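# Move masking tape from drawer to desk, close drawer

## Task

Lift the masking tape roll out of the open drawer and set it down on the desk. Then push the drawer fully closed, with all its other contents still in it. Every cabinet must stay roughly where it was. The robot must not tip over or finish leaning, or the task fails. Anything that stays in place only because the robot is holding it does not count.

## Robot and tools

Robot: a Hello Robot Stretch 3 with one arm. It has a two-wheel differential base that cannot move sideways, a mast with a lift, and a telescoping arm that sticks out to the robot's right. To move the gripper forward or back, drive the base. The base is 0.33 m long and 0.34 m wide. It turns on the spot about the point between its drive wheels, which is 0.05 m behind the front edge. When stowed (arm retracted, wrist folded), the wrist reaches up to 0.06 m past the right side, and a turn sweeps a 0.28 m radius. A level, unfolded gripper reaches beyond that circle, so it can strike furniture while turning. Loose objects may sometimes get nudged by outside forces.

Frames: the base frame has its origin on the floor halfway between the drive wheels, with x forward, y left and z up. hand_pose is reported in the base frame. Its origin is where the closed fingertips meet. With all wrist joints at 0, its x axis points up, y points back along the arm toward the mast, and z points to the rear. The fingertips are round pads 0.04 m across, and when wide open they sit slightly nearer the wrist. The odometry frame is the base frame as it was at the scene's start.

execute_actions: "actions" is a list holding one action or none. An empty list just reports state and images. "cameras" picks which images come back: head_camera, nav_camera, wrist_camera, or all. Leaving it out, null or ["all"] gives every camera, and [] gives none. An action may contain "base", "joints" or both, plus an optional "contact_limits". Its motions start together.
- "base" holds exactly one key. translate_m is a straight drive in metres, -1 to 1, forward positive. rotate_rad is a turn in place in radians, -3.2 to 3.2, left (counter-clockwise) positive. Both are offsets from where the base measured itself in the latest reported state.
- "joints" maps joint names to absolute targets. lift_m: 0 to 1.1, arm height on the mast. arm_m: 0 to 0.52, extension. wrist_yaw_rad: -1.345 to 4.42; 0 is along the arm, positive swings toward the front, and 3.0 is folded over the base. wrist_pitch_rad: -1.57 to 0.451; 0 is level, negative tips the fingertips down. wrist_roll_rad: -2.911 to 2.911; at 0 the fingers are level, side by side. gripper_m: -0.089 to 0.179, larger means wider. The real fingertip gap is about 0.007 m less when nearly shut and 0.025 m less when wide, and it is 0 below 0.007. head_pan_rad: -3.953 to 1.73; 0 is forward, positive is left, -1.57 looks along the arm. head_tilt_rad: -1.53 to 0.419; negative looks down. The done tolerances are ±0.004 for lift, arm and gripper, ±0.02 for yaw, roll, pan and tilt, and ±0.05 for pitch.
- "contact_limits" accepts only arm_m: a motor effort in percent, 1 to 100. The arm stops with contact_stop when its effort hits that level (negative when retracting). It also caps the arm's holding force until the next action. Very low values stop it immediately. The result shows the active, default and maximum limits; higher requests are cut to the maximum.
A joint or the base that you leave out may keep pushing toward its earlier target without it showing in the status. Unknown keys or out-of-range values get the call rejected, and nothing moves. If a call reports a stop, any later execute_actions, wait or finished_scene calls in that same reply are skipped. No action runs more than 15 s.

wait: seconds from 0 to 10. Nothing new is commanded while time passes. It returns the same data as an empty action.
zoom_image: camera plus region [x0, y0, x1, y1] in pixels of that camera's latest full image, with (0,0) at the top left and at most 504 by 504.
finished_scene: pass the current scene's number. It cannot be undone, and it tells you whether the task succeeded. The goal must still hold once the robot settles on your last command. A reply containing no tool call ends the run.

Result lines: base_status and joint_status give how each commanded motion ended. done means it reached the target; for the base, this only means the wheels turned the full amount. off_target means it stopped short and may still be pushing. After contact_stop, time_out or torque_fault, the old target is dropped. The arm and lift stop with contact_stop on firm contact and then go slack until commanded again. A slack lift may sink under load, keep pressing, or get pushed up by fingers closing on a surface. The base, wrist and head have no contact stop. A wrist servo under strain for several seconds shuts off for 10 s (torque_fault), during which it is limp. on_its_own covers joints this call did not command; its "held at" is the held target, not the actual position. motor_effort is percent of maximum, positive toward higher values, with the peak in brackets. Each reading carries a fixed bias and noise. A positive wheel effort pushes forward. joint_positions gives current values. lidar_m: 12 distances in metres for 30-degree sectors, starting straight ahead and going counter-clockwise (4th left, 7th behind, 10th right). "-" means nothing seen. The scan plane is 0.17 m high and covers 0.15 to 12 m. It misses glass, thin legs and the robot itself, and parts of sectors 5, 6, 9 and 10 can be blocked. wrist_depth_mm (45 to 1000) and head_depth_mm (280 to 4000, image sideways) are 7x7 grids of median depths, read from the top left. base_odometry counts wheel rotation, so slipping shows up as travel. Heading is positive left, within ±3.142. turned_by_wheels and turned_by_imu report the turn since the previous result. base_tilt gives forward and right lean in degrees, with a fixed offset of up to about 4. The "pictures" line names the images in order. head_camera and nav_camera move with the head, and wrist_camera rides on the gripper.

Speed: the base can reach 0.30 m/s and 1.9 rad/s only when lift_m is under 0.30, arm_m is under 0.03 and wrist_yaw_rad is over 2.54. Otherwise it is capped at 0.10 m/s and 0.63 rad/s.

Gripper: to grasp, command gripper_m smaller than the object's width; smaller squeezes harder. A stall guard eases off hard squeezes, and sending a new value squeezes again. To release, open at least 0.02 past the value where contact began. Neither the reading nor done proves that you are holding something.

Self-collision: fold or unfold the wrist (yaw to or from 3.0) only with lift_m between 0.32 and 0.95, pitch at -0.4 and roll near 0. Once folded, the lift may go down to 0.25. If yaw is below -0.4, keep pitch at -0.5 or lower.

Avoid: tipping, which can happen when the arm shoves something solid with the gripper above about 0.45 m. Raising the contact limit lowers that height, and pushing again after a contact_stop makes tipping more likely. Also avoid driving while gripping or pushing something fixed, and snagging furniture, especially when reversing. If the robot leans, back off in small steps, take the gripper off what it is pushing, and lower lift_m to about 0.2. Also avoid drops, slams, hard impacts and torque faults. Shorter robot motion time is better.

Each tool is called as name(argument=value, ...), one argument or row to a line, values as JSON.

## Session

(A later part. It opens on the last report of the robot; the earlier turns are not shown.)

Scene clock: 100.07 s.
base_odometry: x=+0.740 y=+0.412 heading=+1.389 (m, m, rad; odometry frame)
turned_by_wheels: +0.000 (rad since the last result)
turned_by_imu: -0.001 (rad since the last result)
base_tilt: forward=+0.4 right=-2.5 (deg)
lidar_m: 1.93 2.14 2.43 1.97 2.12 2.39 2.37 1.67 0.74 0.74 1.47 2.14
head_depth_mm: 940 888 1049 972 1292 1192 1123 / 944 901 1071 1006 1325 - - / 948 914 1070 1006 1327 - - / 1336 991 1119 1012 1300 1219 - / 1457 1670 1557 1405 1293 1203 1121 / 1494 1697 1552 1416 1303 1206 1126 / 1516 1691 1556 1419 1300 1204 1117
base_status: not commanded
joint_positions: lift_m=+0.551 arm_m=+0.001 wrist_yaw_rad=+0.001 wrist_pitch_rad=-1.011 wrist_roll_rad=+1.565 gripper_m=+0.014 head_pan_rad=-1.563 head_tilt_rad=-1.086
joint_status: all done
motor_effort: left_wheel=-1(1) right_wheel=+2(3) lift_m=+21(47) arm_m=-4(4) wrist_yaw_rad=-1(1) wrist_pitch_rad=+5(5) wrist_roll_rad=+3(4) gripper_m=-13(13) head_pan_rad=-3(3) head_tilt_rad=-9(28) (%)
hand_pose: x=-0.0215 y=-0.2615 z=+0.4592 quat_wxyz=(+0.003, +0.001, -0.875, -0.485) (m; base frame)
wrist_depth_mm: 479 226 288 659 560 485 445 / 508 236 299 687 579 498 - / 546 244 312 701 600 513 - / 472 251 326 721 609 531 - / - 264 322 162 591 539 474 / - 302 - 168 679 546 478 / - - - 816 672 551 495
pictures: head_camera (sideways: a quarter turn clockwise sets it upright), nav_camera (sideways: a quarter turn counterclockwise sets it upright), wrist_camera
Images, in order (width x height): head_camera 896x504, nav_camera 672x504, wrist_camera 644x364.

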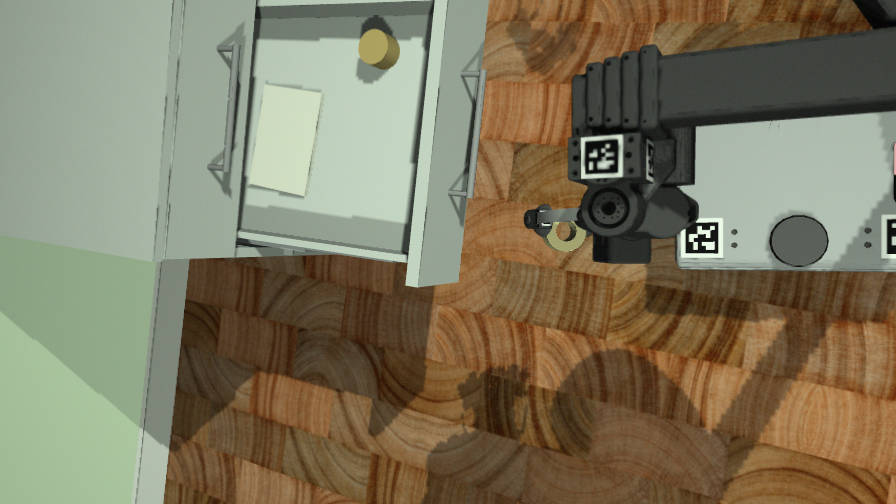

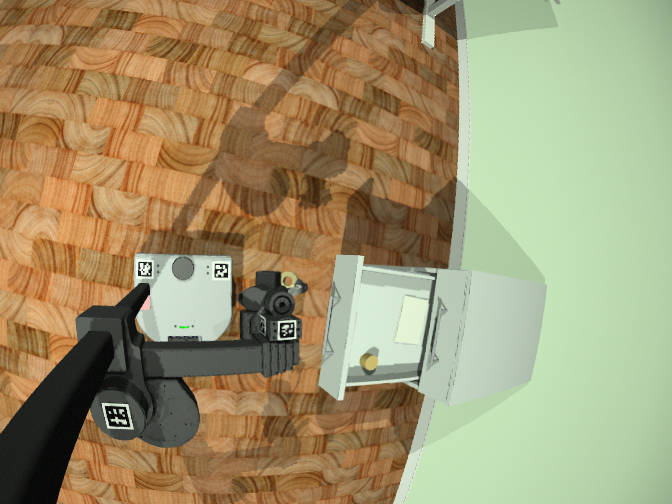

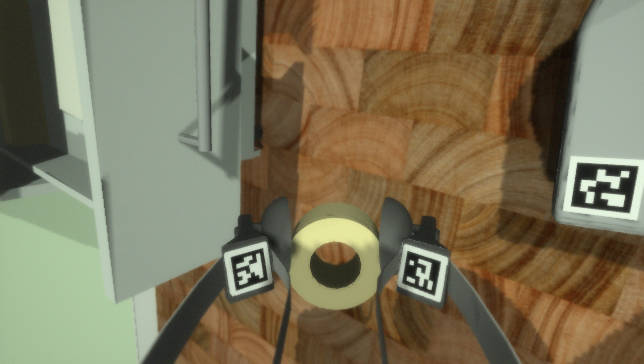

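execute_actions(
  actions=[
    {"joints":{"arm_m":0.25},"contact_limits":{"arm_m":20}},
  ],
)

Scene clock: 107.13 s.
base_odometry: x=+0.740 y=+0.412 heading=+1.389 (m, m, rad; odometry frame)
turned_by_wheels: +0.000 (rad since the last result)
turned_by_imu: -0.002 (rad since the last result)
base_tilt: forward=+0.4 right=-2.5 (deg)
lidar_m: 1.93 2.14 2.43 1.97 2.11 2.39 2.37 1.67 0.75 0.74 1.47 2.14
head_depth_mm: 941 886 1040 1370 1290 1197 1118 / 942 898 1080 - - - - / 944 914 1103 1392 1291 1230 - / 1332 991 1127 1395 1299 1228 - / 1470 1678 1554 1427 1301 1202 1115 / 1481 1688 1550 1418 1296 1205 1116 / 1511 1709 1553 1413 1302 1207 1122
base_status: not commanded
joint_positions: lift_m=+0.551 arm_m=+0.250 wrist_yaw_rad=-0.002 wrist_pitch_rad=-1.030 wrist_roll_rad=+1.568 gripper_m=+0.014 head_pan_rad=-1.563 head_tilt_rad=-1.087
joint_status: all done
motor_effort: left_wheel=-2(1) right_wheel=+4(4) lift_m=+20(21) arm_m=+5(6) wrist_yaw_rad=+3(3) wrist_pitch_rad=+13(19) wrist_roll_rad=+1(2) gripper_m=-14(15) head_pan_rad=-3(3) head_tilt_rad=-9(9) (%)
contact_limits: arm_m 20 (drawing in: default 22, maximum 36; extending or still: default 30, maximum 49)
hand_pose: x=-0.0218 y=-0.5055 z=+0.4570 quat_wxyz=(+0.001, -0.001, -0.870, -0.493) (m; base frame)
wrist_depth_mm: 435 332 140 174 552 486 427 / 448 350 146 190 573 500 439 / 462 373 154 195 593 510 448 / 342 347 161 228 604 525 458 / 296 905 164 164 590 533 472 / 827 - 203 170 647 552 484 / 841 - 201 808 663 552 494
pictures: head_camera (sideways: a quarter turn clockwise sets it upright), nav_camera (sideways: a quarter turn counterclockwise sets it upright), wrist_camera
Images, in order (width x height): head_camera 896x504, nav_camera 672x504, wrist_camera 644x364.

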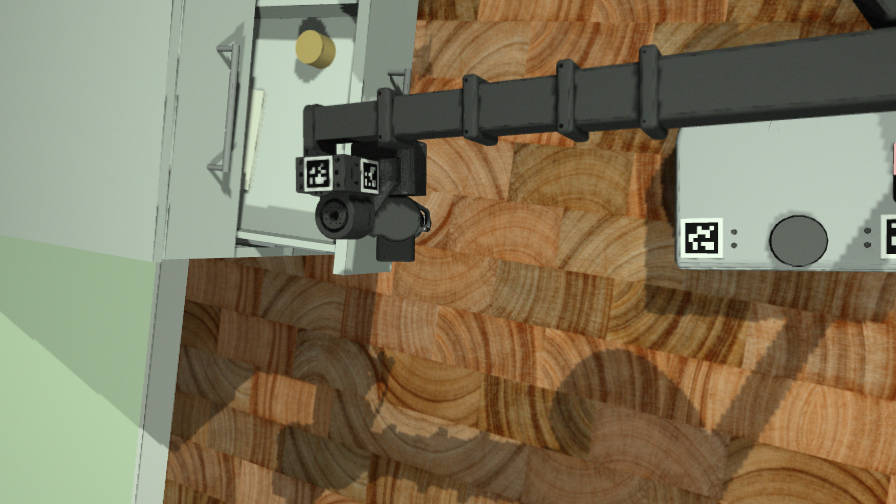

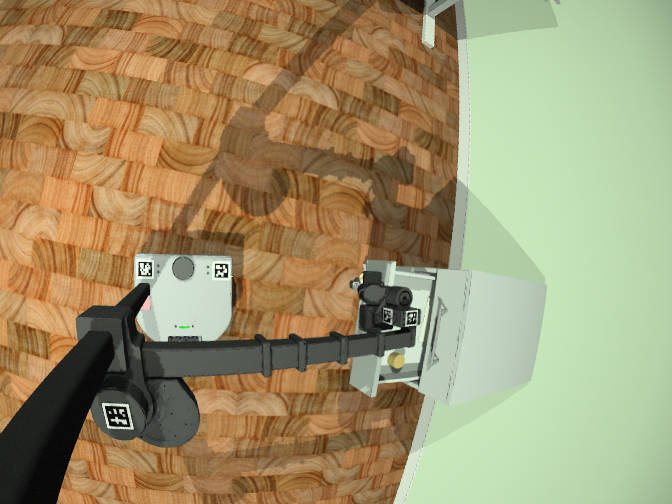

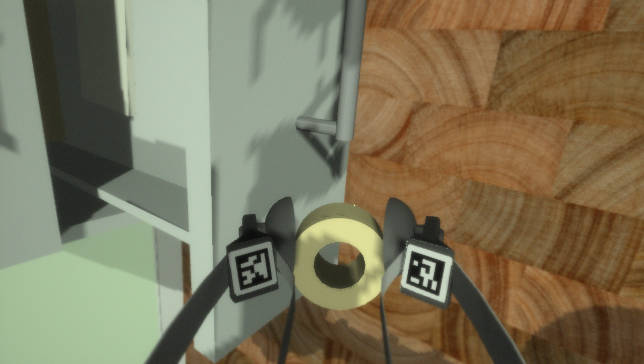

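execute_actions(
  actions=[
    {"joints":{"arm_m":0.40},"contact_limits":{"arm_m":20}},
  ],
)

Scene clock: 113.60 s.
base_odometry: x=+0.740 y=+0.412 heading=+1.389 (m, m, rad; odometry frame)
turned_by_wheels: +0.000 (rad since the last result)
turned_by_imu: -0.001 (rad since the last result)
base_tilt: forward=+0.4 right=-2.4 (deg)
lidar_m: 1.93 2.14 2.43 1.97 2.11 2.40 2.38 1.67 0.74 0.74 1.47 2.14
head_depth_mm: 937 883 1116 1399 1288 1189 1122 / 942 879 1027 - - - - / 938 885 1248 1392 1299 1231 - / 1338 1052 1488 1405 1300 1224 - / 1457 1665 1538 1417 1304 1199 1112 / 1486 1691 1551 1416 1305 1207 1119 / 1513 1704 1565 1413 1307 1197 1119
base_status: not commanded
joint_positions: lift_m=+0.551 arm_m=+0.400 wrist_yaw_rad=-0.004 wrist_pitch_rad=-1.030 wrist_roll_rad=+1.569 gripper_m=+0.014 head_pan_rad=-1.563 head_tilt_rad=-1.087
joint_status: all done
motor_effort: left_wheel=-2(3) right_wheel=+5(5) lift_m=+20(20) arm_m=+5(8) wrist_yaw_rad=+4(4) wrist_pitch_rad=+13(14) wrist_roll_rad=+0(1) gripper_m=-14(14) head_pan_rad=-3(2) head_tilt_rad=-8(9) (%)
contact_limits: arm_m 20 (drawing in: default 22, maximum 36; extending or still: default 30, maximum 49)
hand_pose: x=-0.0219 y=-0.6555 z=+0.4570 quat_wxyz=(+0.000, -0.001, -0.870, -0.493) (m; base frame)
wrist_depth_mm: 130 150 140 174 414 480 431 / 134 155 147 183 453 495 438 / 138 160 153 215 494 508 445 / 139 166 161 228 571 529 459 / 144 171 164 164 587 534 467 / 148 177 184 170 647 545 487 / 153 837 - 819 662 553 494
pictures: head_camera (sideways: a quarter turn clockwise sets it upright), nav_camera (sideways: a quarter turn counterclockwise sets it upright), wrist_camera
Images, in order (width x height): head_camera 896x504, nav_camera 672x504, wrist_camera 644x364.

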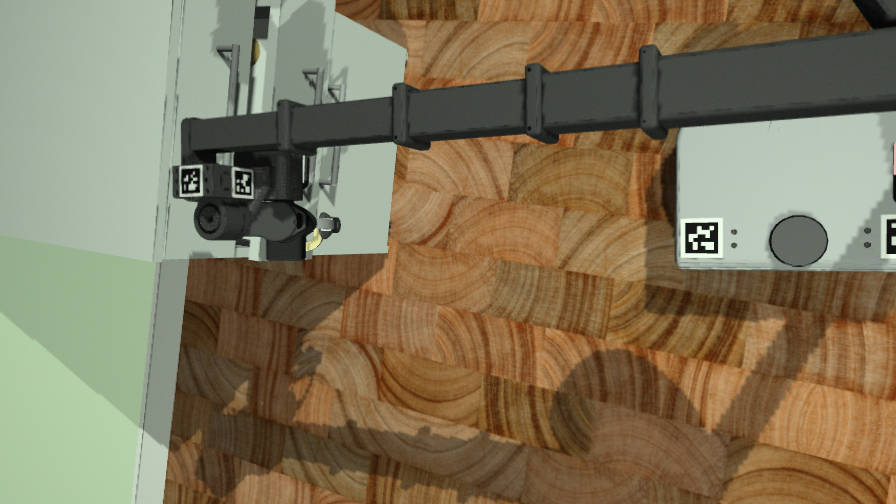

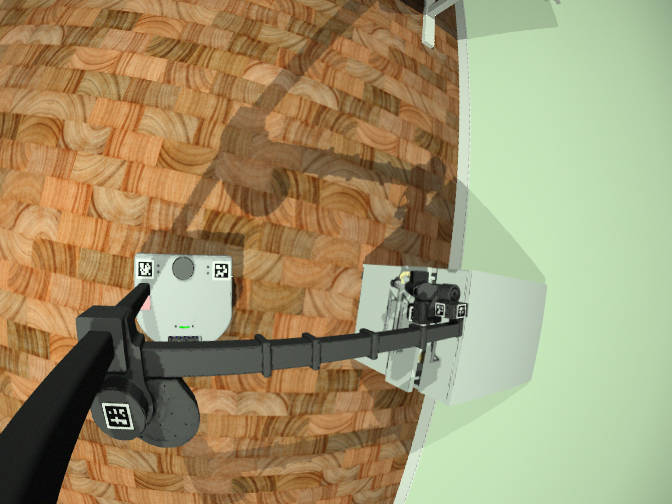

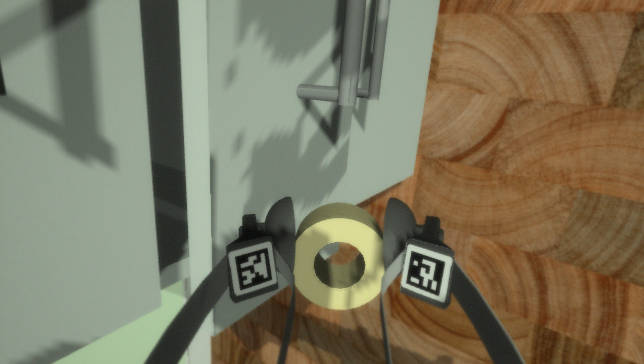

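execute_actions(
  actions=[
    {"joints":{"arm_m":0.44},"contact_limits":{"arm_m":15}},
  ],
  cameras=["head_camera","wrist_camera"],
)

Scene clock: 116.67 s.
base_odometry: x=+0.740 y=+0.412 heading=+1.389 (m, m, rad; odometry frame)
turned_by_wheels: +0.000 (rad since the last result)
turned_by_imu: -0.001 (rad since the last result)
base_tilt: forward=+0.4 right=-2.4 (deg)
lidar_m: 1.93 2.15 2.42 1.97 2.12 2.39 2.37 1.67 0.75 0.74 1.47 2.14
head_depth_mm: 934 889 1125 1401 1288 1191 1131 / 940 892 1142 - - - - / 946 - 1179 1399 1297 1226 - / 1321 1604 1362 1416 1295 1228 - / 1453 1662 1559 1412 1294 1194 1117 / 1483 1683 1557 1404 1294 1206 1118 / 1520 1702 1553 1418 1306 1206 1120
base_status: not commanded
joint_positions: lift_m=+0.551 arm_m=+0.440 wrist_yaw_rad=-0.003 wrist_pitch_rad=-1.019 wrist_roll_rad=+1.569 gripper_m=+0.014 head_pan_rad=-1.563 head_tilt_rad=-1.087
joint_status: all done
motor_effort: left_wheel=-2(2) right_wheel=+3(5) lift_m=+21(21) arm_m=+5(7) wrist_yaw_rad=+3(4) wrist_pitch_rad=+8(13) wrist_roll_rad=+0(1) gripper_m=-14(15) head_pan_rad=-2(2) head_tilt_rad=-9(8) (%)
contact_limits: arm_m 15 (drawing in: default 22, maximum 36; extending or still: default 30, maximum 49)
hand_pose: x=-0.0218 y=-0.6981 z=+0.4583 quat_wxyz=(+0.000, -0.001, -0.873, -0.488) (m; base frame)
wrist_depth_mm: 98 112 142 175 273 480 429 / 101 115 147 184 298 498 436 / 104 119 154 216 364 515 447 / 106 123 161 230 412 524 459 / 109 128 158 163 582 540 468 / 112 132 176 168 671 550 481 / 116 133 - 830 665 551 491
pictures: head_camera (sideways: a quarter turn clockwise sets it upright), wrist_camera
Images, in order (width x height): head_camera 896x504, wrist_camera 644x364.

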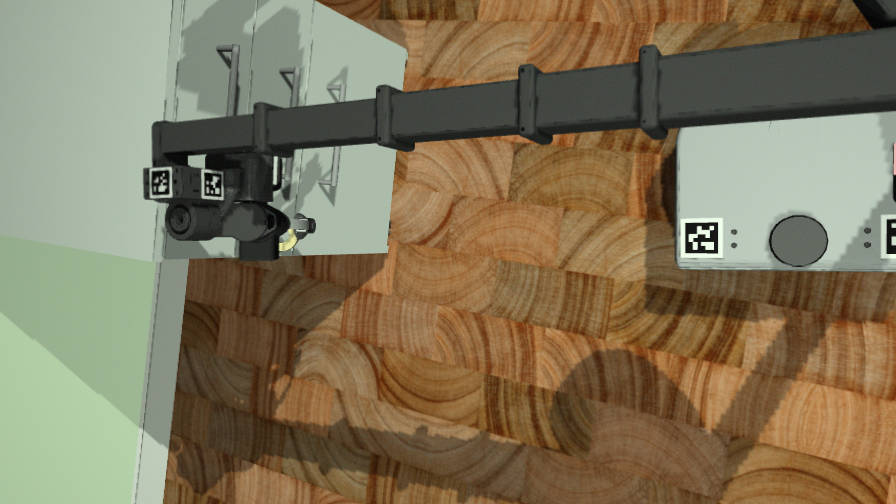

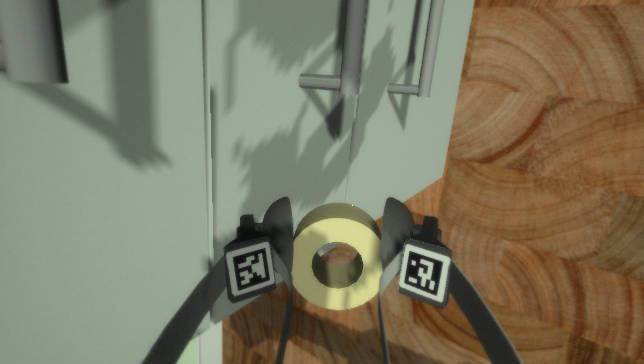

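execute_actions(
  actions=[
    {"joints":{"arm_m":0.2,"head_tilt_rad":-0.85}},
  ],
)

Scene clock: 121.70 s.
base_odometry: x=+0.740 y=+0.412 heading=+1.389 (m, m, rad; odometry frame)
turned_by_wheels: +0.000 (rad since the last result)
turned_by_imu: -0.001 (rad since the last result)
base_tilt: forward=+0.5 right=-2.5 (deg)
lidar_m: 1.93 2.15 2.43 1.97 2.11 2.39 2.37 1.66 0.75 0.74 1.47 2.15
head_depth_mm: 1195 1157 951 1065 1372 1261 1134 / 1211 1159 964 1079 1330 1262 1137 / 1232 1166 982 1116 - 1263 1143 / 1260 1422 1044 1549 1437 1261 1140 / 1284 1477 1745 1645 1440 1270 1141 / 1290 1503 1800 1665 1447 1275 1139 / 1320 1544 1832 1672 1439 1279 1144
base_status: not commanded
joint_positions: lift_m=+0.551 arm_m=+0.200 wrist_yaw_rad=-0.001 wrist_pitch_rad=-1.010 wrist_roll_rad=+1.569 gripper_m=+0.014 head_pan_rad=-1.563 head_tilt_rad=-0.853
joint_status: all done
motor_effort: left_wheel=-2(2) right_wheel=+3(4) lift_m=+21(21) arm_m=-3(4) wrist_yaw_rad=+1(3) wrist_pitch_rad=+5(8) wrist_roll_rad=+1(1) gripper_m=-12(14) head_pan_rad=-2(4) head_tilt_rad=+2(22) (%)
hand_pose: x=-0.0216 y=-0.4610 z=+0.4593 quat_wxyz=(+0.001, +0.000, -0.875, -0.484) (m; base frame)
wrist_depth_mm: 275 325 411 556 564 482 429 / 284 333 424 586 579 500 443 / 291 350 443 631 600 512 452 / 302 360 488 715 617 532 460 / 556 - - 162 595 540 465 / 846 - - 168 666 549 479 / 884 - - 811 670 553 491
pictures: head_camera (sideways: a quarter turn clockwise sets it upright), nav_camera (sideways: a quarter turn counterclockwise sets it upright), wrist_camera
Images, in order (width x height): head_camera 896x504, nav_camera 672x504, wrist_camera 644x364.

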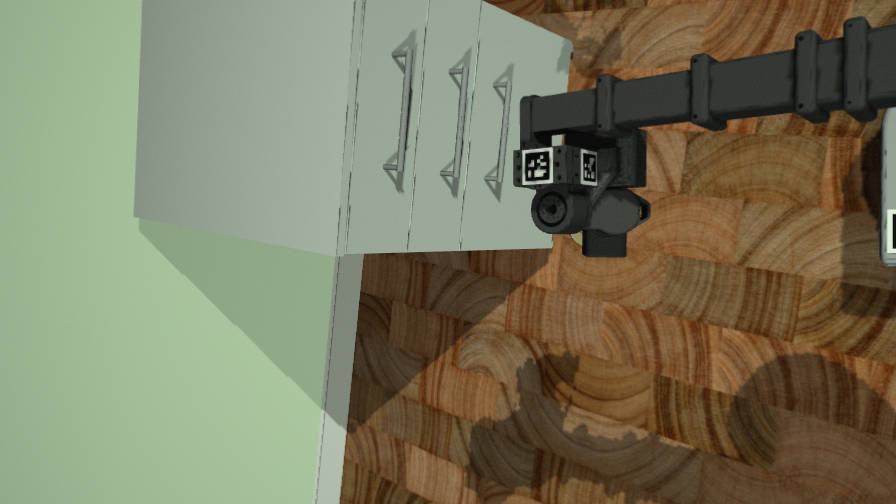

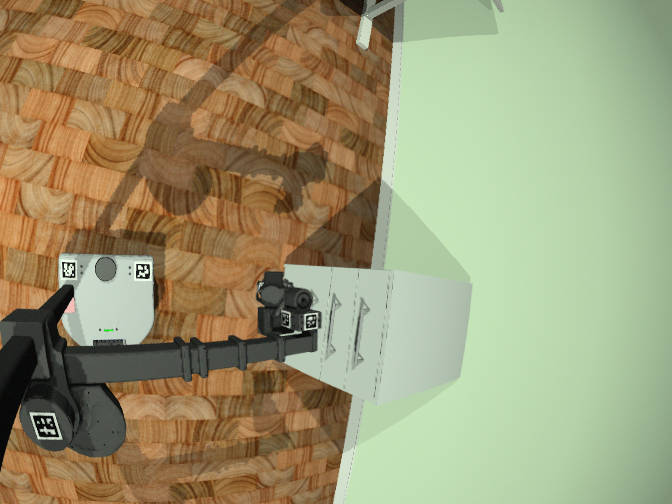

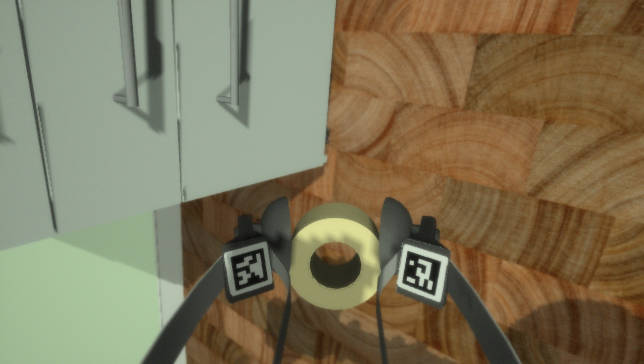

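execute_actions(
  actions=[
    {"base":{"translate_m":0.75},"joints":{"arm_m":0.0,"lift_m":1.1,"head_pan_rad":0,"head_tilt_rad":-0.35,"wrist_roll_rad":0.0}},
  ],
  cameras=["head_camera","nav_camera"],
)

Scene clock: 137.13 s.
base_odometry: x=+0.875 y=+1.149 heading=+1.389 (m, m, rad; odometry frame)
turned_by_wheels: +0.000 (rad since the last result)
turned_by_imu: +0.001 (rad since the last result)
base_tilt: forward=+0.5 right=-2.4 (deg)
lidar_m: 1.19 1.54 1.61 2.29 2.45 3.12 3.09 1.05 1.04 1.45 1.60 1.65
head_depth_mm: 1343 1453 1501 1008 1817 1757 1436 / 1377 1454 1531 1020 1843 1771 1436 / 1399 1500 1559 1029 1823 1656 1441 / 1420 1510 1607 1040 1935 1792 1441 / 1439 1550 1662 1785 1965 1795 1441 / 1470 1563 1692 1837 2003 1795 1466 / 1487 1600 1708 1842 2050 1793 1460
base_status: done
joint_positions: lift_m=+1.099 arm_m=+0.001 wrist_yaw_rad=-0.001 wrist_pitch_rad=-1.010 wrist_roll_rad=+0.005 gripper_m=+0.014 head_pan_rad=-0.007 head_tilt_rad=-0.359
joint_status: all done
motor_effort: left_wheel=-1(3) right_wheel=+3(7) lift_m=+52(53) arm_m=-4(3) wrist_yaw_rad=+0(1) wrist_pitch_rad=+4(5) wrist_roll_rad=-3(5) gripper_m=-13(14) head_pan_rad=+4(43) head_tilt_rad=+6(41) (%)
hand_pose: x=-0.0217 y=-0.2619 z=+1.0084 quat_wxyz=(+0.617, +0.341, -0.620, -0.343) (m; base frame)
wrist_depth_mm: - - - - - - 893 / - - - - - - 882 / - - - - - - - / - - - - - - - / - - - 162 - - - / - - - 169 - - - / - - - - - - -
pictures: head_camera (sideways: a quarter turn clockwise sets it upright), nav_camera (sideways: a quarter turn counterclockwise sets it upright)
Images, in order (width x height): head_camera 896x504, nav_camera 672x504.

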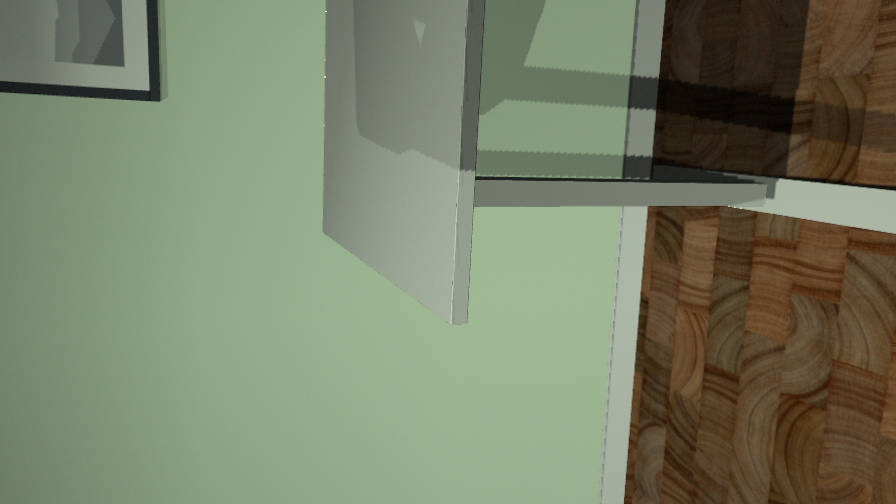

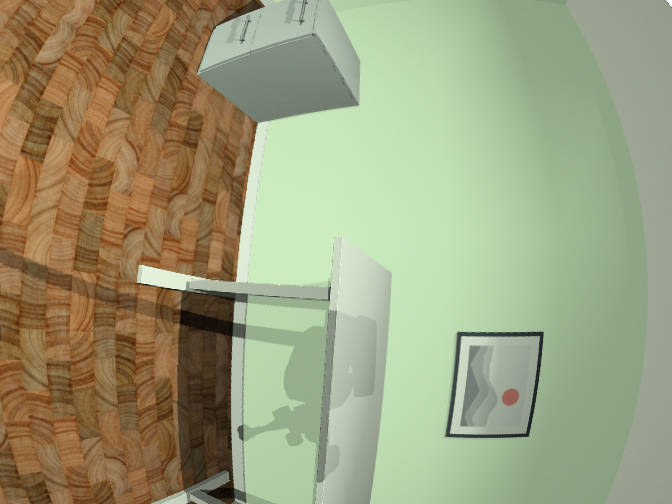

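execute_actions(
  actions=[
    {"base":{"rotate_rad":-0.537}},
  ],
  cameras=[],
)

execute_actions(
  actions=[
    {"base":{"translate_m":0.49}},
  ],
  cameras=["nav_camera"],
)

execute_actions(
  actions=[
    {"base":{"rotate_rad":2.05},"joints":{"head_pan_rad":-1.57,"head_tilt_rad":-0.5,"wrist_pitch_rad":-0.9}},
  ],
)

Scene clock: 144.37 s.
base_odometry: x=+0.875 y=+1.149 heading=+0.852 (m, m, rad; odometry frame)
turned_by_wheels: -0.537 (rad since the last result)
turned_by_imu: -0.531 (rad since the last result)
base_tilt: forward=+0.4 right=-2.4 (deg)
lidar_m: 1.65 1.19 1.54 1.59 2.31 2.15 3.13 3.10 1.06 1.04 1.46 1.58
head_depth_mm: 1705 1828 1561 2179 2201 1767 1425 / 1639 1738 1596 2038 2187 1773 1439 / 1569 1675 1596 1111 2074 1781 1445 / 1506 1615 1627 1114 2030 1774 1444 / 1449 1551 1601 1043 1930 1777 1456 / 1380 1490 1547 984 1849 1789 1459 / 1346 1438 1506 990 1762 1758 1421
base_status: done
joint_positions: lift_m=+1.099 arm_m=+0.001 wrist_yaw_rad=-0.001 wrist_pitch_rad=-1.010 wrist_roll_rad=+0.005 gripper_m=+0.014 head_pan_rad=-0.007 head_tilt_rad=-0.359
joint_status: not commanded
motor_effort: left_wheel=+2(5) right_wheel=-1(4) lift_m=+52(52) arm_m=-3(3) wrist_yaw_rad=+0(1) wrist_pitch_rad=+4(4) wrist_roll_rad=-3(3) gripper_m=-13(12) head_pan_rad=+4(3) head_tilt_rad=+6(6) (%)
hand_pose: x=-0.0217 y=-0.2619 z=+1.0084 quat_wxyz=(+0.617, +0.341, -0.620, -0.343) (m; base frame)
wrist_depth_mm: - - - - - - - / - - - - - - - / - - - - - - - / - - - - - - - / - - - 162 - - - / - - - 169 - - - / - - - - - - -
pictures: none
No camera images: the call's "cameras" was empty. Leave "cameras" out to get every camera's image.

Scene clock: 150.77 s.
base_odometry: x=+1.198 y=+1.518 heading=+0.852 (m, m, rad; odometry frame)
turned_by_wheels: +0.000 (rad since the last result)
turned_by_imu: +0.002 (rad since the last result)
base_tilt: forward=+0.4 right=-2.4 (deg)
lidar_m: 1.19 0.77 1.29 1.48 2.47 2.57 3.59 3.22 1.25 1.29 1.28 1.17
head_depth_mm: 1212 1300 1384 886 619 1607 1430 / 1167 1243 1320 889 620 532 1432 / 1124 1203 1274 897 624 513 1436 / 1071 1144 1230 904 628 498 1443 / 1022 1108 1182 909 630 483 1442 / 984 1063 1141 916 633 485 1409 / 958 1036 1092 921 636 486 1357
base_status: done
joint_positions: lift_m=+1.099 arm_m=+0.001 wrist_yaw_rad=-0.001 wrist_pitch_rad=-1.010 wrist_roll_rad=+0.005 gripper_m=+0.014 head_pan_rad=-0.007 head_tilt_rad=-0.359
joint_status: not commanded
motor_effort: left_wheel=+1(4) right_wheel=-1(3) lift_m=+51(51) arm_m=-4(3) wrist_yaw_rad=+1(1) wrist_pitch_rad=+4(4) wrist_roll_rad=-3(3) gripper_m=-12(12) head_pan_rad=+4(4) head_tilt_rad=+5(6) (%)
hand_pose: x=-0.0217 y=-0.2619 z=+1.0084 quat_wxyz=(+0.617, +0.341, -0.620, -0.343) (m; base frame)
wrist_depth_mm: - - - - - - - / - - - - - - - / - - - - - - - / - - - - - - - / - - - 161 - - - / - - - 168 - - - / - - - - - - -
pictures: nav_camera (sideways: a quarter turn counterclockwise sets it upright)
Images, in order (width x height): nav_camera 672x504.

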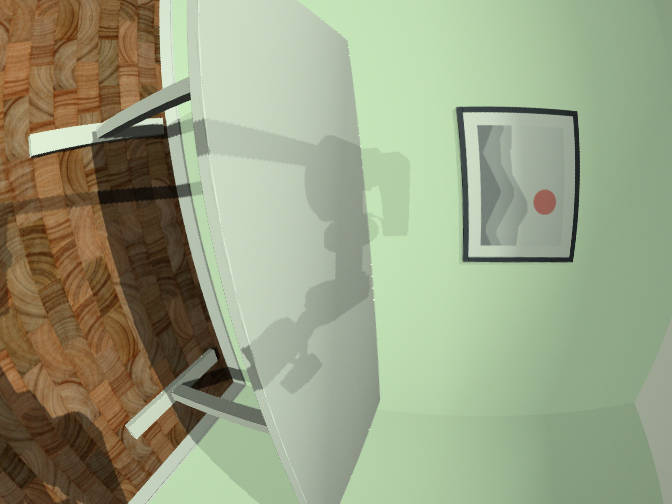

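Scene clock: 155.00 s.
base_odometry: x=+1.198 y=+1.518 heading=+2.902 (m, m, rad; odometry frame)
turned_by_wheels: +2.050 (rad since the last result)
turned_by_imu: +2.021 (rad since the last result)
base_tilt: forward=+0.4 right=-2.4 (deg)
lidar_m: 2.47 2.55 3.14 3.54 1.42 1.29 1.28 1.17 1.20 0.77 0.78 1.48
head_depth_mm: - - - - - - - / - - - - - - - / - - 1060 - - - 1235 / 1005 1093 1000 680 534 1501 1308 / 1019 1110 1004 684 519 1206 1254 / 1026 1115 1009 688 521 1534 1324 / 1039 1133 1219 689 543 1588 1322
base_status: done
joint_positions: lift_m=+1.099 arm_m=+0.001 wrist_yaw_rad=-0.001 wrist_pitch_rad=-0.914 wrist_roll_rad=+0.005 gripper_m=+0.014 head_pan_rad=-1.563 head_tilt_rad=-0.494
joint_status: all done
motor_effort: left_wheel=-2(5) right_wheel=+3(6) lift_m=+51(50) arm_m=-4(4) wrist_yaw_rad=+1(1) wrist_pitch_rad=+6(6) wrist_roll_rad=-3(3) gripper_m=-13(12) head_pan_rad=-3(41) head_tilt_rad=-3(26) (%)
hand_pose: x=-0.0217 y=-0.2833 z=+1.0205 quat_wxyz=(+0.633, +0.311, -0.636, -0.313) (m; base frame)
wrist_depth_mm: 350 341 337 329 320 314 309 / 319 314 305 300 294 288 285 / - 304 291 282 273 268 263 / - - - - - - - / - - - 161 - - - / - - - 168 - - - / - - - - - - -
pictures: head_camera (sideways: a quarter turn clockwise sets it upright), nav_camera (sideways: a quarter turn counterclockwise sets it upright), wrist_camera
Images, in order (width x height): head_camera 896x504, nav_camera 672x504, wrist_camera 644x364.

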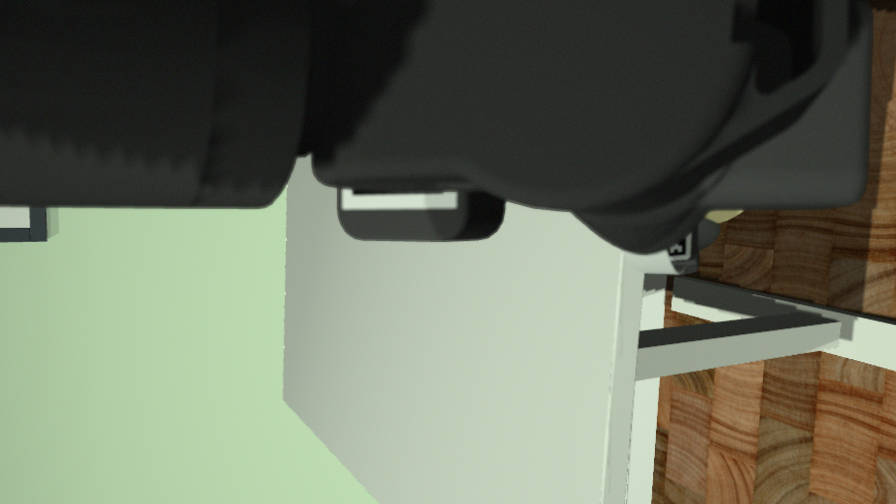

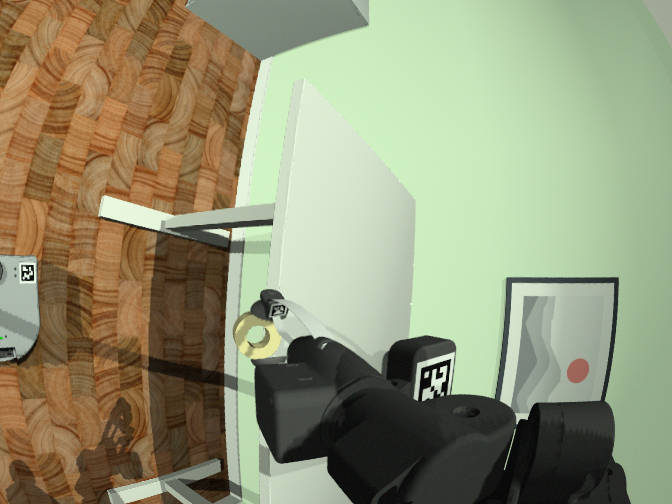

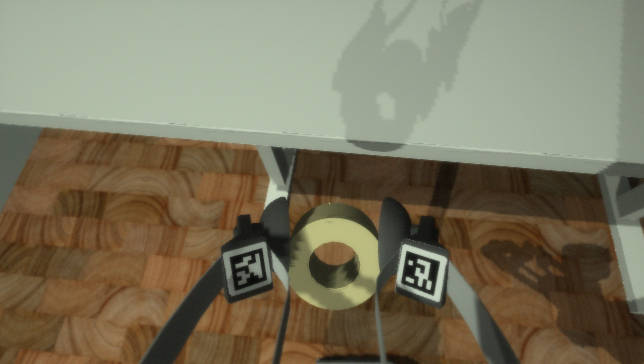

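execute_actions(
  actions=[
    {"joints":{"arm_m":0.48}},
  ],
  cameras=[],
)

execute_actions(
  actions=[
    {"joints":{"wrist_pitch_rad":-1.3}},
  ],
  cameras=["head_camera","wrist_camera"],
)

Scene clock: 162.47 s.
base_odometry: x=+1.198 y=+1.518 heading=+2.902 (m, m, rad; odometry frame)
turned_by_wheels: +0.000 (rad since the last result)
turned_by_imu: -0.002 (rad since the last result)
base_tilt: forward=+0.4 right=-2.4 (deg)
lidar_m: 2.47 2.55 3.16 3.54 1.42 1.30 1.28 1.17 1.20 0.77 0.78 1.48
head_depth_mm: 1005 1062 970 670 512 1493 1302 / 995 1079 983 671 513 1514 1296 / - 1101 985 675 515 1519 1307 / 1005 1099 995 679 517 1558 1311 / 1015 1115 1002 684 518 1200 1241 / 1029 1122 1015 686 520 1535 1325 / 1043 1142 1220 692 543 1587 1326
base_status: not commanded
joint_positions: lift_m=+1.099 arm_m=+0.480 wrist_yaw_rad=-0.001 wrist_pitch_rad=-0.913 wrist_roll_rad=+0.005 gripper_m=+0.014 head_pan_rad=-1.563 head_tilt_rad=-0.494
joint_status: all done
motor_effort: left_wheel=-1(1) right_wheel=+3(3) lift_m=+51(51) arm_m=+4(3) wrist_yaw_rad=+1(1) wrist_pitch_rad=+6(6) wrist_roll_rad=-3(3) gripper_m=-13(12) head_pan_rad=-2(3) head_tilt_rad=-4(4) (%)
hand_pose: x=-0.0217 y=-0.7622 z=+1.0206 quat_wxyz=(+0.633, +0.311, -0.636, -0.313) (m; base frame)
wrist_depth_mm: 347 340 335 326 321 312 308 / 313 310 305 300 294 287 282 / 291 286 279 274 271 266 263 / 267 263 259 254 252 247 243 / 247 245 244 162 236 231 228 / 232 229 222 169 215 217 214 / 217 215 213 210 207 204 202
pictures: none
No camera images: the call's "cameras" was empty. Leave "cameras" out to get every camera's image.

Scene clock: 163.47 s.
base_odometry: x=+1.198 y=+1.518 heading=+2.902 (m, m, rad; odometry frame)
turned_by_wheels: +0.000 (rad since the last result)
turned_by_imu: +0.000 (rad since the last result)
base_tilt: forward=+0.4 right=-2.4 (deg)
lidar_m: 2.47 2.56 3.14 3.55 1.42 1.30 1.27 1.17 1.20 0.77 0.78 1.48
head_depth_mm: 1004 1059 974 668 511 1511 1306 / 996 1082 979 672 513 1520 1308 / - 1096 927 673 514 1526 1305 / 1005 1088 992 678 517 1552 1310 / 1017 1105 1000 686 517 1206 1250 / 1027 1120 1017 687 521 1539 1318 / 1039 1136 1213 690 541 1586 1320
base_status: not commanded
joint_positions: lift_m=+1.099 arm_m=+0.480 wrist_yaw_rad=-0.001 wrist_pitch_rad=-1.299 wrist_roll_rad=+0.005 gripper_m=+0.014 head_pan_rad=-1.563 head_tilt_rad=-0.494
joint_status: all done
motor_effort: left_wheel=-2(1) right_wheel=+3(3) lift_m=+51(52) arm_m=+4(4) wrist_yaw_rad=+1(1) wrist_pitch_rad=+0(5) wrist_roll_rad=-3(3) gripper_m=-13(12) head_pan_rad=-3(3) head_tilt_rad=-3(4) (%)
hand_pose: x=-0.0217 y=-0.6702 z=+0.9848 quat_wxyz=(+0.562, +0.426, -0.564, -0.429) (m; base frame)
wrist_depth_mm: 215 212 209 206 203 200 197 / 214 211 207 205 202 199 195 / 212 209 206 204 200 197 194 / 211 210 204 201 199 196 193 / 209 206 203 161 197 195 190 / 207 205 201 168 195 193 190 / 205 204 200 198 195 192 189
pictures: head_camera (sideways: a quarter turn clockwise sets it upright), wrist_camera
Images, in order (width x height): head_camera 896x504, wrist_camera 644x364.

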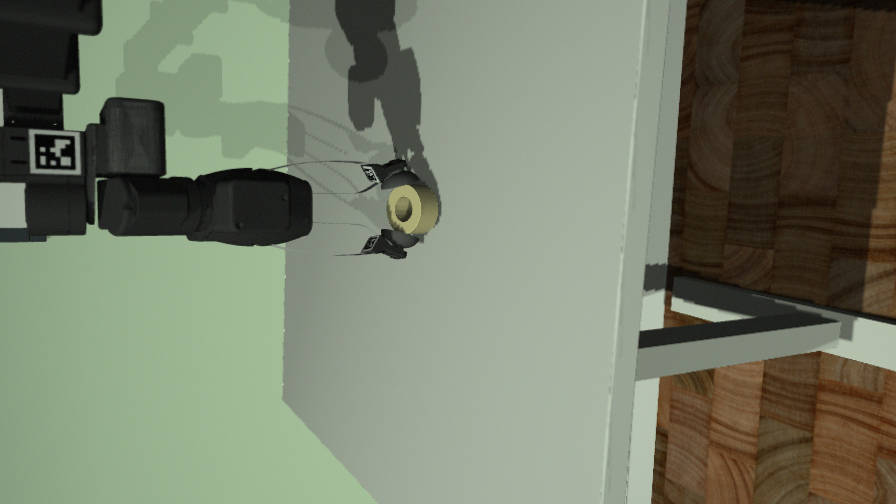

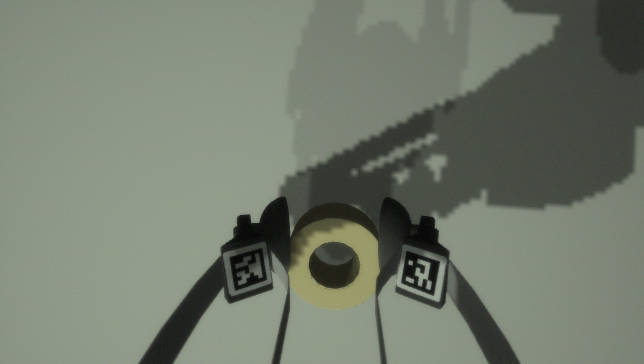

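Same as before.

execute_actions(
  actions=[
    {"joints":{"wrist_pitch_rad":-1.55}},
  ],
  cameras=[],
)

execute_actions(
  actions=[
    {"joints":{"lift_m":1.094}},
  ],
  cameras=["wrist_camera"],
)

Scene clock: 165.87 s.
base_odometry: x=+1.198 y=+1.518 heading=+2.902 (m, m, rad; odometry frame)
turned_by_wheels: +0.000 (rad since the last result)
turned_by_imu: -0.001 (rad since the last result)
base_tilt: forward=+0.4 right=-2.4 (deg)
lidar_m: 2.48 2.56 3.15 3.54 1.41 1.30 1.28 1.17 1.20 0.77 0.78 1.47
head_depth_mm: 1002 1065 972 669 511 1503 1306 / 1003 1084 977 673 512 1515 1302 / - 1097 922 642 514 1514 1305 / 1004 1092 940 650 516 1548 1311 / 1019 1107 1006 686 518 1209 1248 / 1028 1119 1015 685 521 1537 1318 / 1035 1135 1216 692 540 1570 1325
base_status: not commanded
joint_positions: lift_m=+1.099 arm_m=+0.480 wrist_yaw_rad=-0.001 wrist_pitch_rad=-1.544 wrist_roll_rad=+0.005 gripper_m=+0.014 head_pan_rad=-1.563 head_tilt_rad=-0.494
joint_status: all done
motor_effort: left_wheel=-2(1) right_wheel=+4(3) lift_m=+52(51) arm_m=+4(3) wrist_yaw_rad=+1(1) wrist_pitch_rad=-2(1) wrist_roll_rad=-4(3) gripper_m=-13(13) head_pan_rad=-3(3) head_tilt_rad=-4(4) (%)
hand_pose: x=-0.0216 y=-0.6074 z=+0.9813 quat_wxyz=(+0.505, +0.492, -0.508, -0.495) (m; base frame)
wrist_depth_mm: 182 180 178 175 173 170 168 / 188 185 183 181 178 176 173 / 194 191 189 186 183 181 178 / 199 198 196 192 189 186 184 / 207 204 202 162 192 193 189 / 214 212 210 168 204 198 196 / 222 219 216 212 209 205 203
pictures: none
No camera images: the call's "cameras" was empty. Leave "cameras" out to get every camera's image.

Scene clock: 166.50 s.
base_odometry: x=+1.198 y=+1.518 heading=+2.902 (m, m, rad; odometry frame)
turned_by_wheels: +0.000 (rad since the last result)
turned_by_imu: +0.000 (rad since the last result)
base_tilt: forward=+0.4 right=-2.4 (deg)
lidar_m: 2.48 2.56 3.17 3.55 1.42 1.29 1.28 1.17 1.20 0.77 0.78 1.48
head_depth_mm: - 1060 973 668 510 1501 1308 / 1006 1083 983 672 514 1505 1300 / - 1102 923 646 515 1512 1312 / 1006 1092 933 652 516 1568 1313 / 1013 1108 1000 684 518 1209 1257 / 1030 1128 1005 689 520 1544 1321 / 1040 1135 1224 691 542 1588 1322
base_status: not commanded
joint_positions: lift_m=+1.095 arm_m=+0.480 wrist_yaw_rad=-0.001 wrist_pitch_rad=-1.544 wrist_roll_rad=+0.005 gripper_m=+0.014 head_pan_rad=-1.563 head_tilt_rad=-0.494
joint_status: all done
motor_effort: left_wheel=-2(1) right_wheel=+3(3) lift_m=+20(47) arm_m=+4(4) wrist_yaw_rad=+1(1) wrist_pitch_rad=-2(2) wrist_roll_rad=-3(3) gripper_m=-12(13) head_pan_rad=-2(2) head_tilt_rad=-4(4) (%)
hand_pose: x=-0.0216 y=-0.6073 z=+0.9765 quat_wxyz=(+0.505, +0.492, -0.508, -0.495) (m; base frame)
wrist_depth_mm: 177 175 173 171 169 166 164 / 182 181 178 176 174 172 168 / 189 186 184 181 178 177 173 / 194 193 190 186 185 181 179 / 201 198 196 161 188 187 184 / 208 205 204 168 199 194 191 / 217 213 209 206 203 200 197
pictures: wrist_camera
Images, in order (width x height): wrist_camera 644x364.

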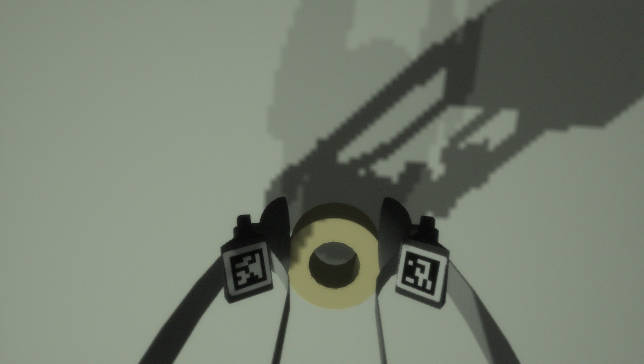

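execute_actions(
  actions=[
    {"joints":{"lift_m":1.089}},
  ],
  cameras=[],
)

execute_actions(
  actions=[
    {"joints":{"gripper_m":0.09}},
  ],
  cameras=["wrist_camera"],
)

execute_actions(
  actions=[
    {"joints":{"lift_m":1.1,"arm_m":0.3}},
  ],
  cameras=["head_camera"],
)

Scene clock: 170.57 s.
base_odometry: x=+1.198 y=+1.518 heading=+2.902 (m, m, rad; odometry frame)
turned_by_wheels: +0.000 (rad since the last result)
turned_by_imu: -0.001 (rad since the last result)
base_tilt: forward=+0.4 right=-2.4 (deg)
lidar_m: 2.47 2.56 3.17 3.55 1.41 1.29 1.28 1.17 1.20 0.77 0.78 1.48
head_depth_mm: - 1062 974 668 511 1516 1312 / 1001 1083 979 673 514 1502 1315 / - - 925 646 512 1519 1303 / 1006 1096 934 654 515 1560 1305 / 1018 1107 1008 685 518 1206 1249 / 1026 1118 1014 686 519 1525 1318 / 1039 1141 1216 689 541 1584 1329
base_status: not commanded
joint_positions: lift_m=+1.090 arm_m=+0.480 wrist_yaw_rad=-0.001 wrist_pitch_rad=-1.544 wrist_roll_rad=+0.005 gripper_m=+0.014 head_pan_rad=-1.563 head_tilt_rad=-0.494
joint_status: all done
motor_effort: left_wheel=-1(2) right_wheel=+4(3) lift_m=+20(20) arm_m=+4(4) wrist_yaw_rad=+1(1) wrist_pitch_rad=-2(2) wrist_roll_rad=-3(3) gripper_m=-13(12) head_pan_rad=-3(3) head_tilt_rad=-4(3) (%)
hand_pose: x=-0.0216 y=-0.6073 z=+0.9715 quat_wxyz=(+0.505, +0.492, -0.508, -0.495) (m; base frame)
wrist_depth_mm: 172 171 168 166 164 162 160 / 178 176 174 171 169 167 164 / 184 181 179 176 174 172 169 / 190 188 185 182 179 177 174 / 196 193 191 161 183 183 180 / 203 200 199 169 194 188 186 / 211 209 204 201 198 196 193
pictures: none
No camera images: the call's "cameras" was empty. Leave "cameras" out to get every camera's image.

Scene clock: 171.83 s.
base_odometry: x=+1.198 y=+1.518 heading=+2.902 (m, m, rad; odometry frame)
turned_by_wheels: +0.000 (rad since the last result)
turned_by_imu: +0.000 (rad since the last result)
base_tilt: forward=+0.4 right=-2.4 (deg)
lidar_m: 2.48 2.56 3.15 3.55 1.42 1.29 1.27 1.18 1.20 0.77 0.78 1.48
head_depth_mm: - 1067 973 668 511 1505 1305 / 1001 1085 978 675 512 1512 1306 / - - 923 650 514 1531 1303 / 1004 1098 935 652 516 1561 1318 / 1020 1110 1004 686 519 1200 1252 / 1023 1129 1010 688 522 1538 1326 / 1035 1136 1221 692 542 1578 1326
base_status: not commanded
joint_positions: lift_m=+1.090 arm_m=+0.480 wrist_yaw_rad=-0.001 wrist_pitch_rad=-1.545 wrist_roll_rad=+0.005 gripper_m=+0.090 head_pan_rad=-1.563 head_tilt_rad=-0.494
joint_status: all done
motor_effort: left_wheel=-1(1) right_wheel=+3(3) lift_m=+20(19) arm_m=+4(3) wrist_yaw_rad=+1(1) wrist_pitch_rad=-2(2) wrist_roll_rad=-4(3) gripper_m=+0(83) head_pan_rad=-2(3) head_tilt_rad=-4(3) (%)
hand_pose: x=-0.0216 y=-0.6071 z=+0.9715 quat_wxyz=(+0.505, +0.492, -0.507, -0.495) (m; base frame)
wrist_depth_mm: 172 170 168 166 164 162 160 / 177 176 173 171 169 167 164 / 183 181 179 176 174 172 169 / 189 187 184 181 179 176 174 / 196 193 190 164 184 181 180 / 202 199 197 169 192 186 186 / 211 207 205 201 198 195 192
pictures: wrist_camera
Images, in order (width x height): wrist_camera 644x364.

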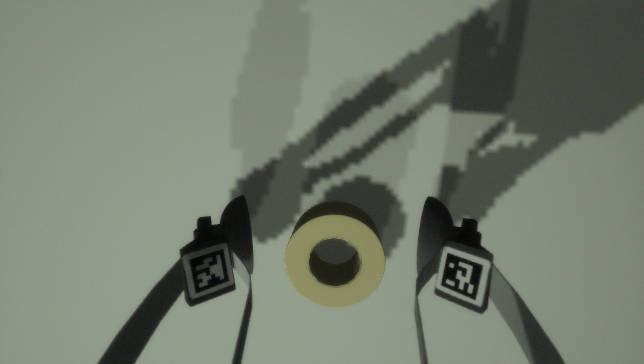

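Scene clock: 174.40 s.
base_odometry: x=+1.198 y=+1.518 heading=+2.902 (m, m, rad; odometry frame)
turned_by_wheels: +0.000 (rad since the last result)
turned_by_imu: -0.001 (rad since the last result)
base_tilt: forward=+0.4 right=-2.5 (deg)
lidar_m: 2.47 2.56 3.17 3.54 1.42 1.30 1.27 1.17 1.20 0.77 0.79 1.48
head_depth_mm: 1002 1085 975 669 511 1500 1305 / - 1113 981 674 496 1510 1298 / - - - 645 515 1518 1310 / 1010 1103 1001 679 499 1561 1307 / 1020 1115 1006 682 518 1212 1246 / 1028 1119 1011 688 521 1541 1322 / 1036 1138 1212 693 543 1581 1325
base_status: not commanded
joint_positions: lift_m=+1.099 arm_m=+0.300 wrist_yaw_rad=-0.001 wrist_pitch_rad=-1.546 wrist_roll_rad=+0.004 gripper_m=+0.090 head_pan_rad=-1.563 head_tilt_rad=-0.494
joint_status: all done
motor_effort: left_wheel=-1(2) right_wheel=+3(3) lift_m=+51(53) arm_m=-3(5) wrist_yaw_rad=+1(1) wrist_pitch_rad=-2(2) wrist_roll_rad=-3(4) gripper_m=+0(0) head_pan_rad=-3(3) head_tilt_rad=-3(3) (%)
hand_pose: x=-0.0216 y=-0.4276 z=+0.9814 quat_wxyz=(+0.505, +0.492, -0.507, -0.495) (m; base frame)
wrist_depth_mm: 182 180 178 176 173 171 169 / 189 185 184 181 178 176 174 / 194 192 189 186 184 182 179 / 201 198 195 193 189 187 185 / 208 205 201 199 195 192 190 / - - - 204 202 198 196 / - - - - - - -
pictures: head_camera (sideways: a quarter turn clockwise sets it upright)
Images, in order (width x height): head_camera 896x504.

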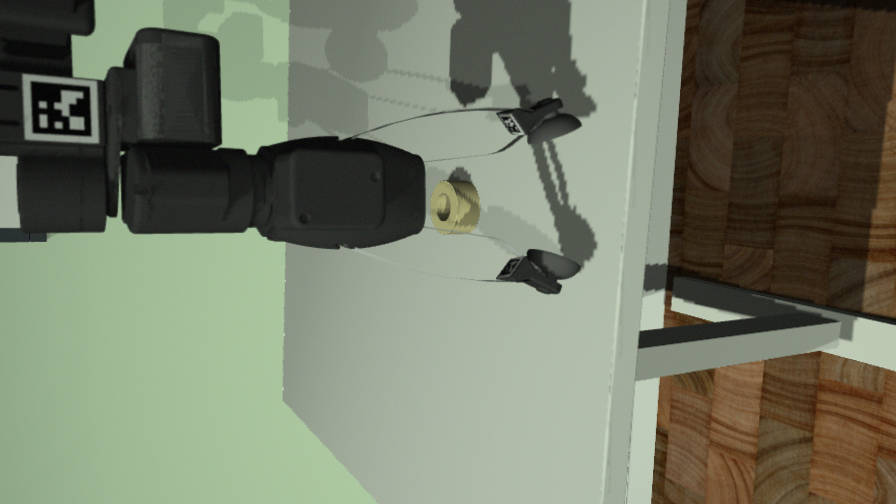

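finished_scene(
  scene=2,
)

The scene is finished: the task was done.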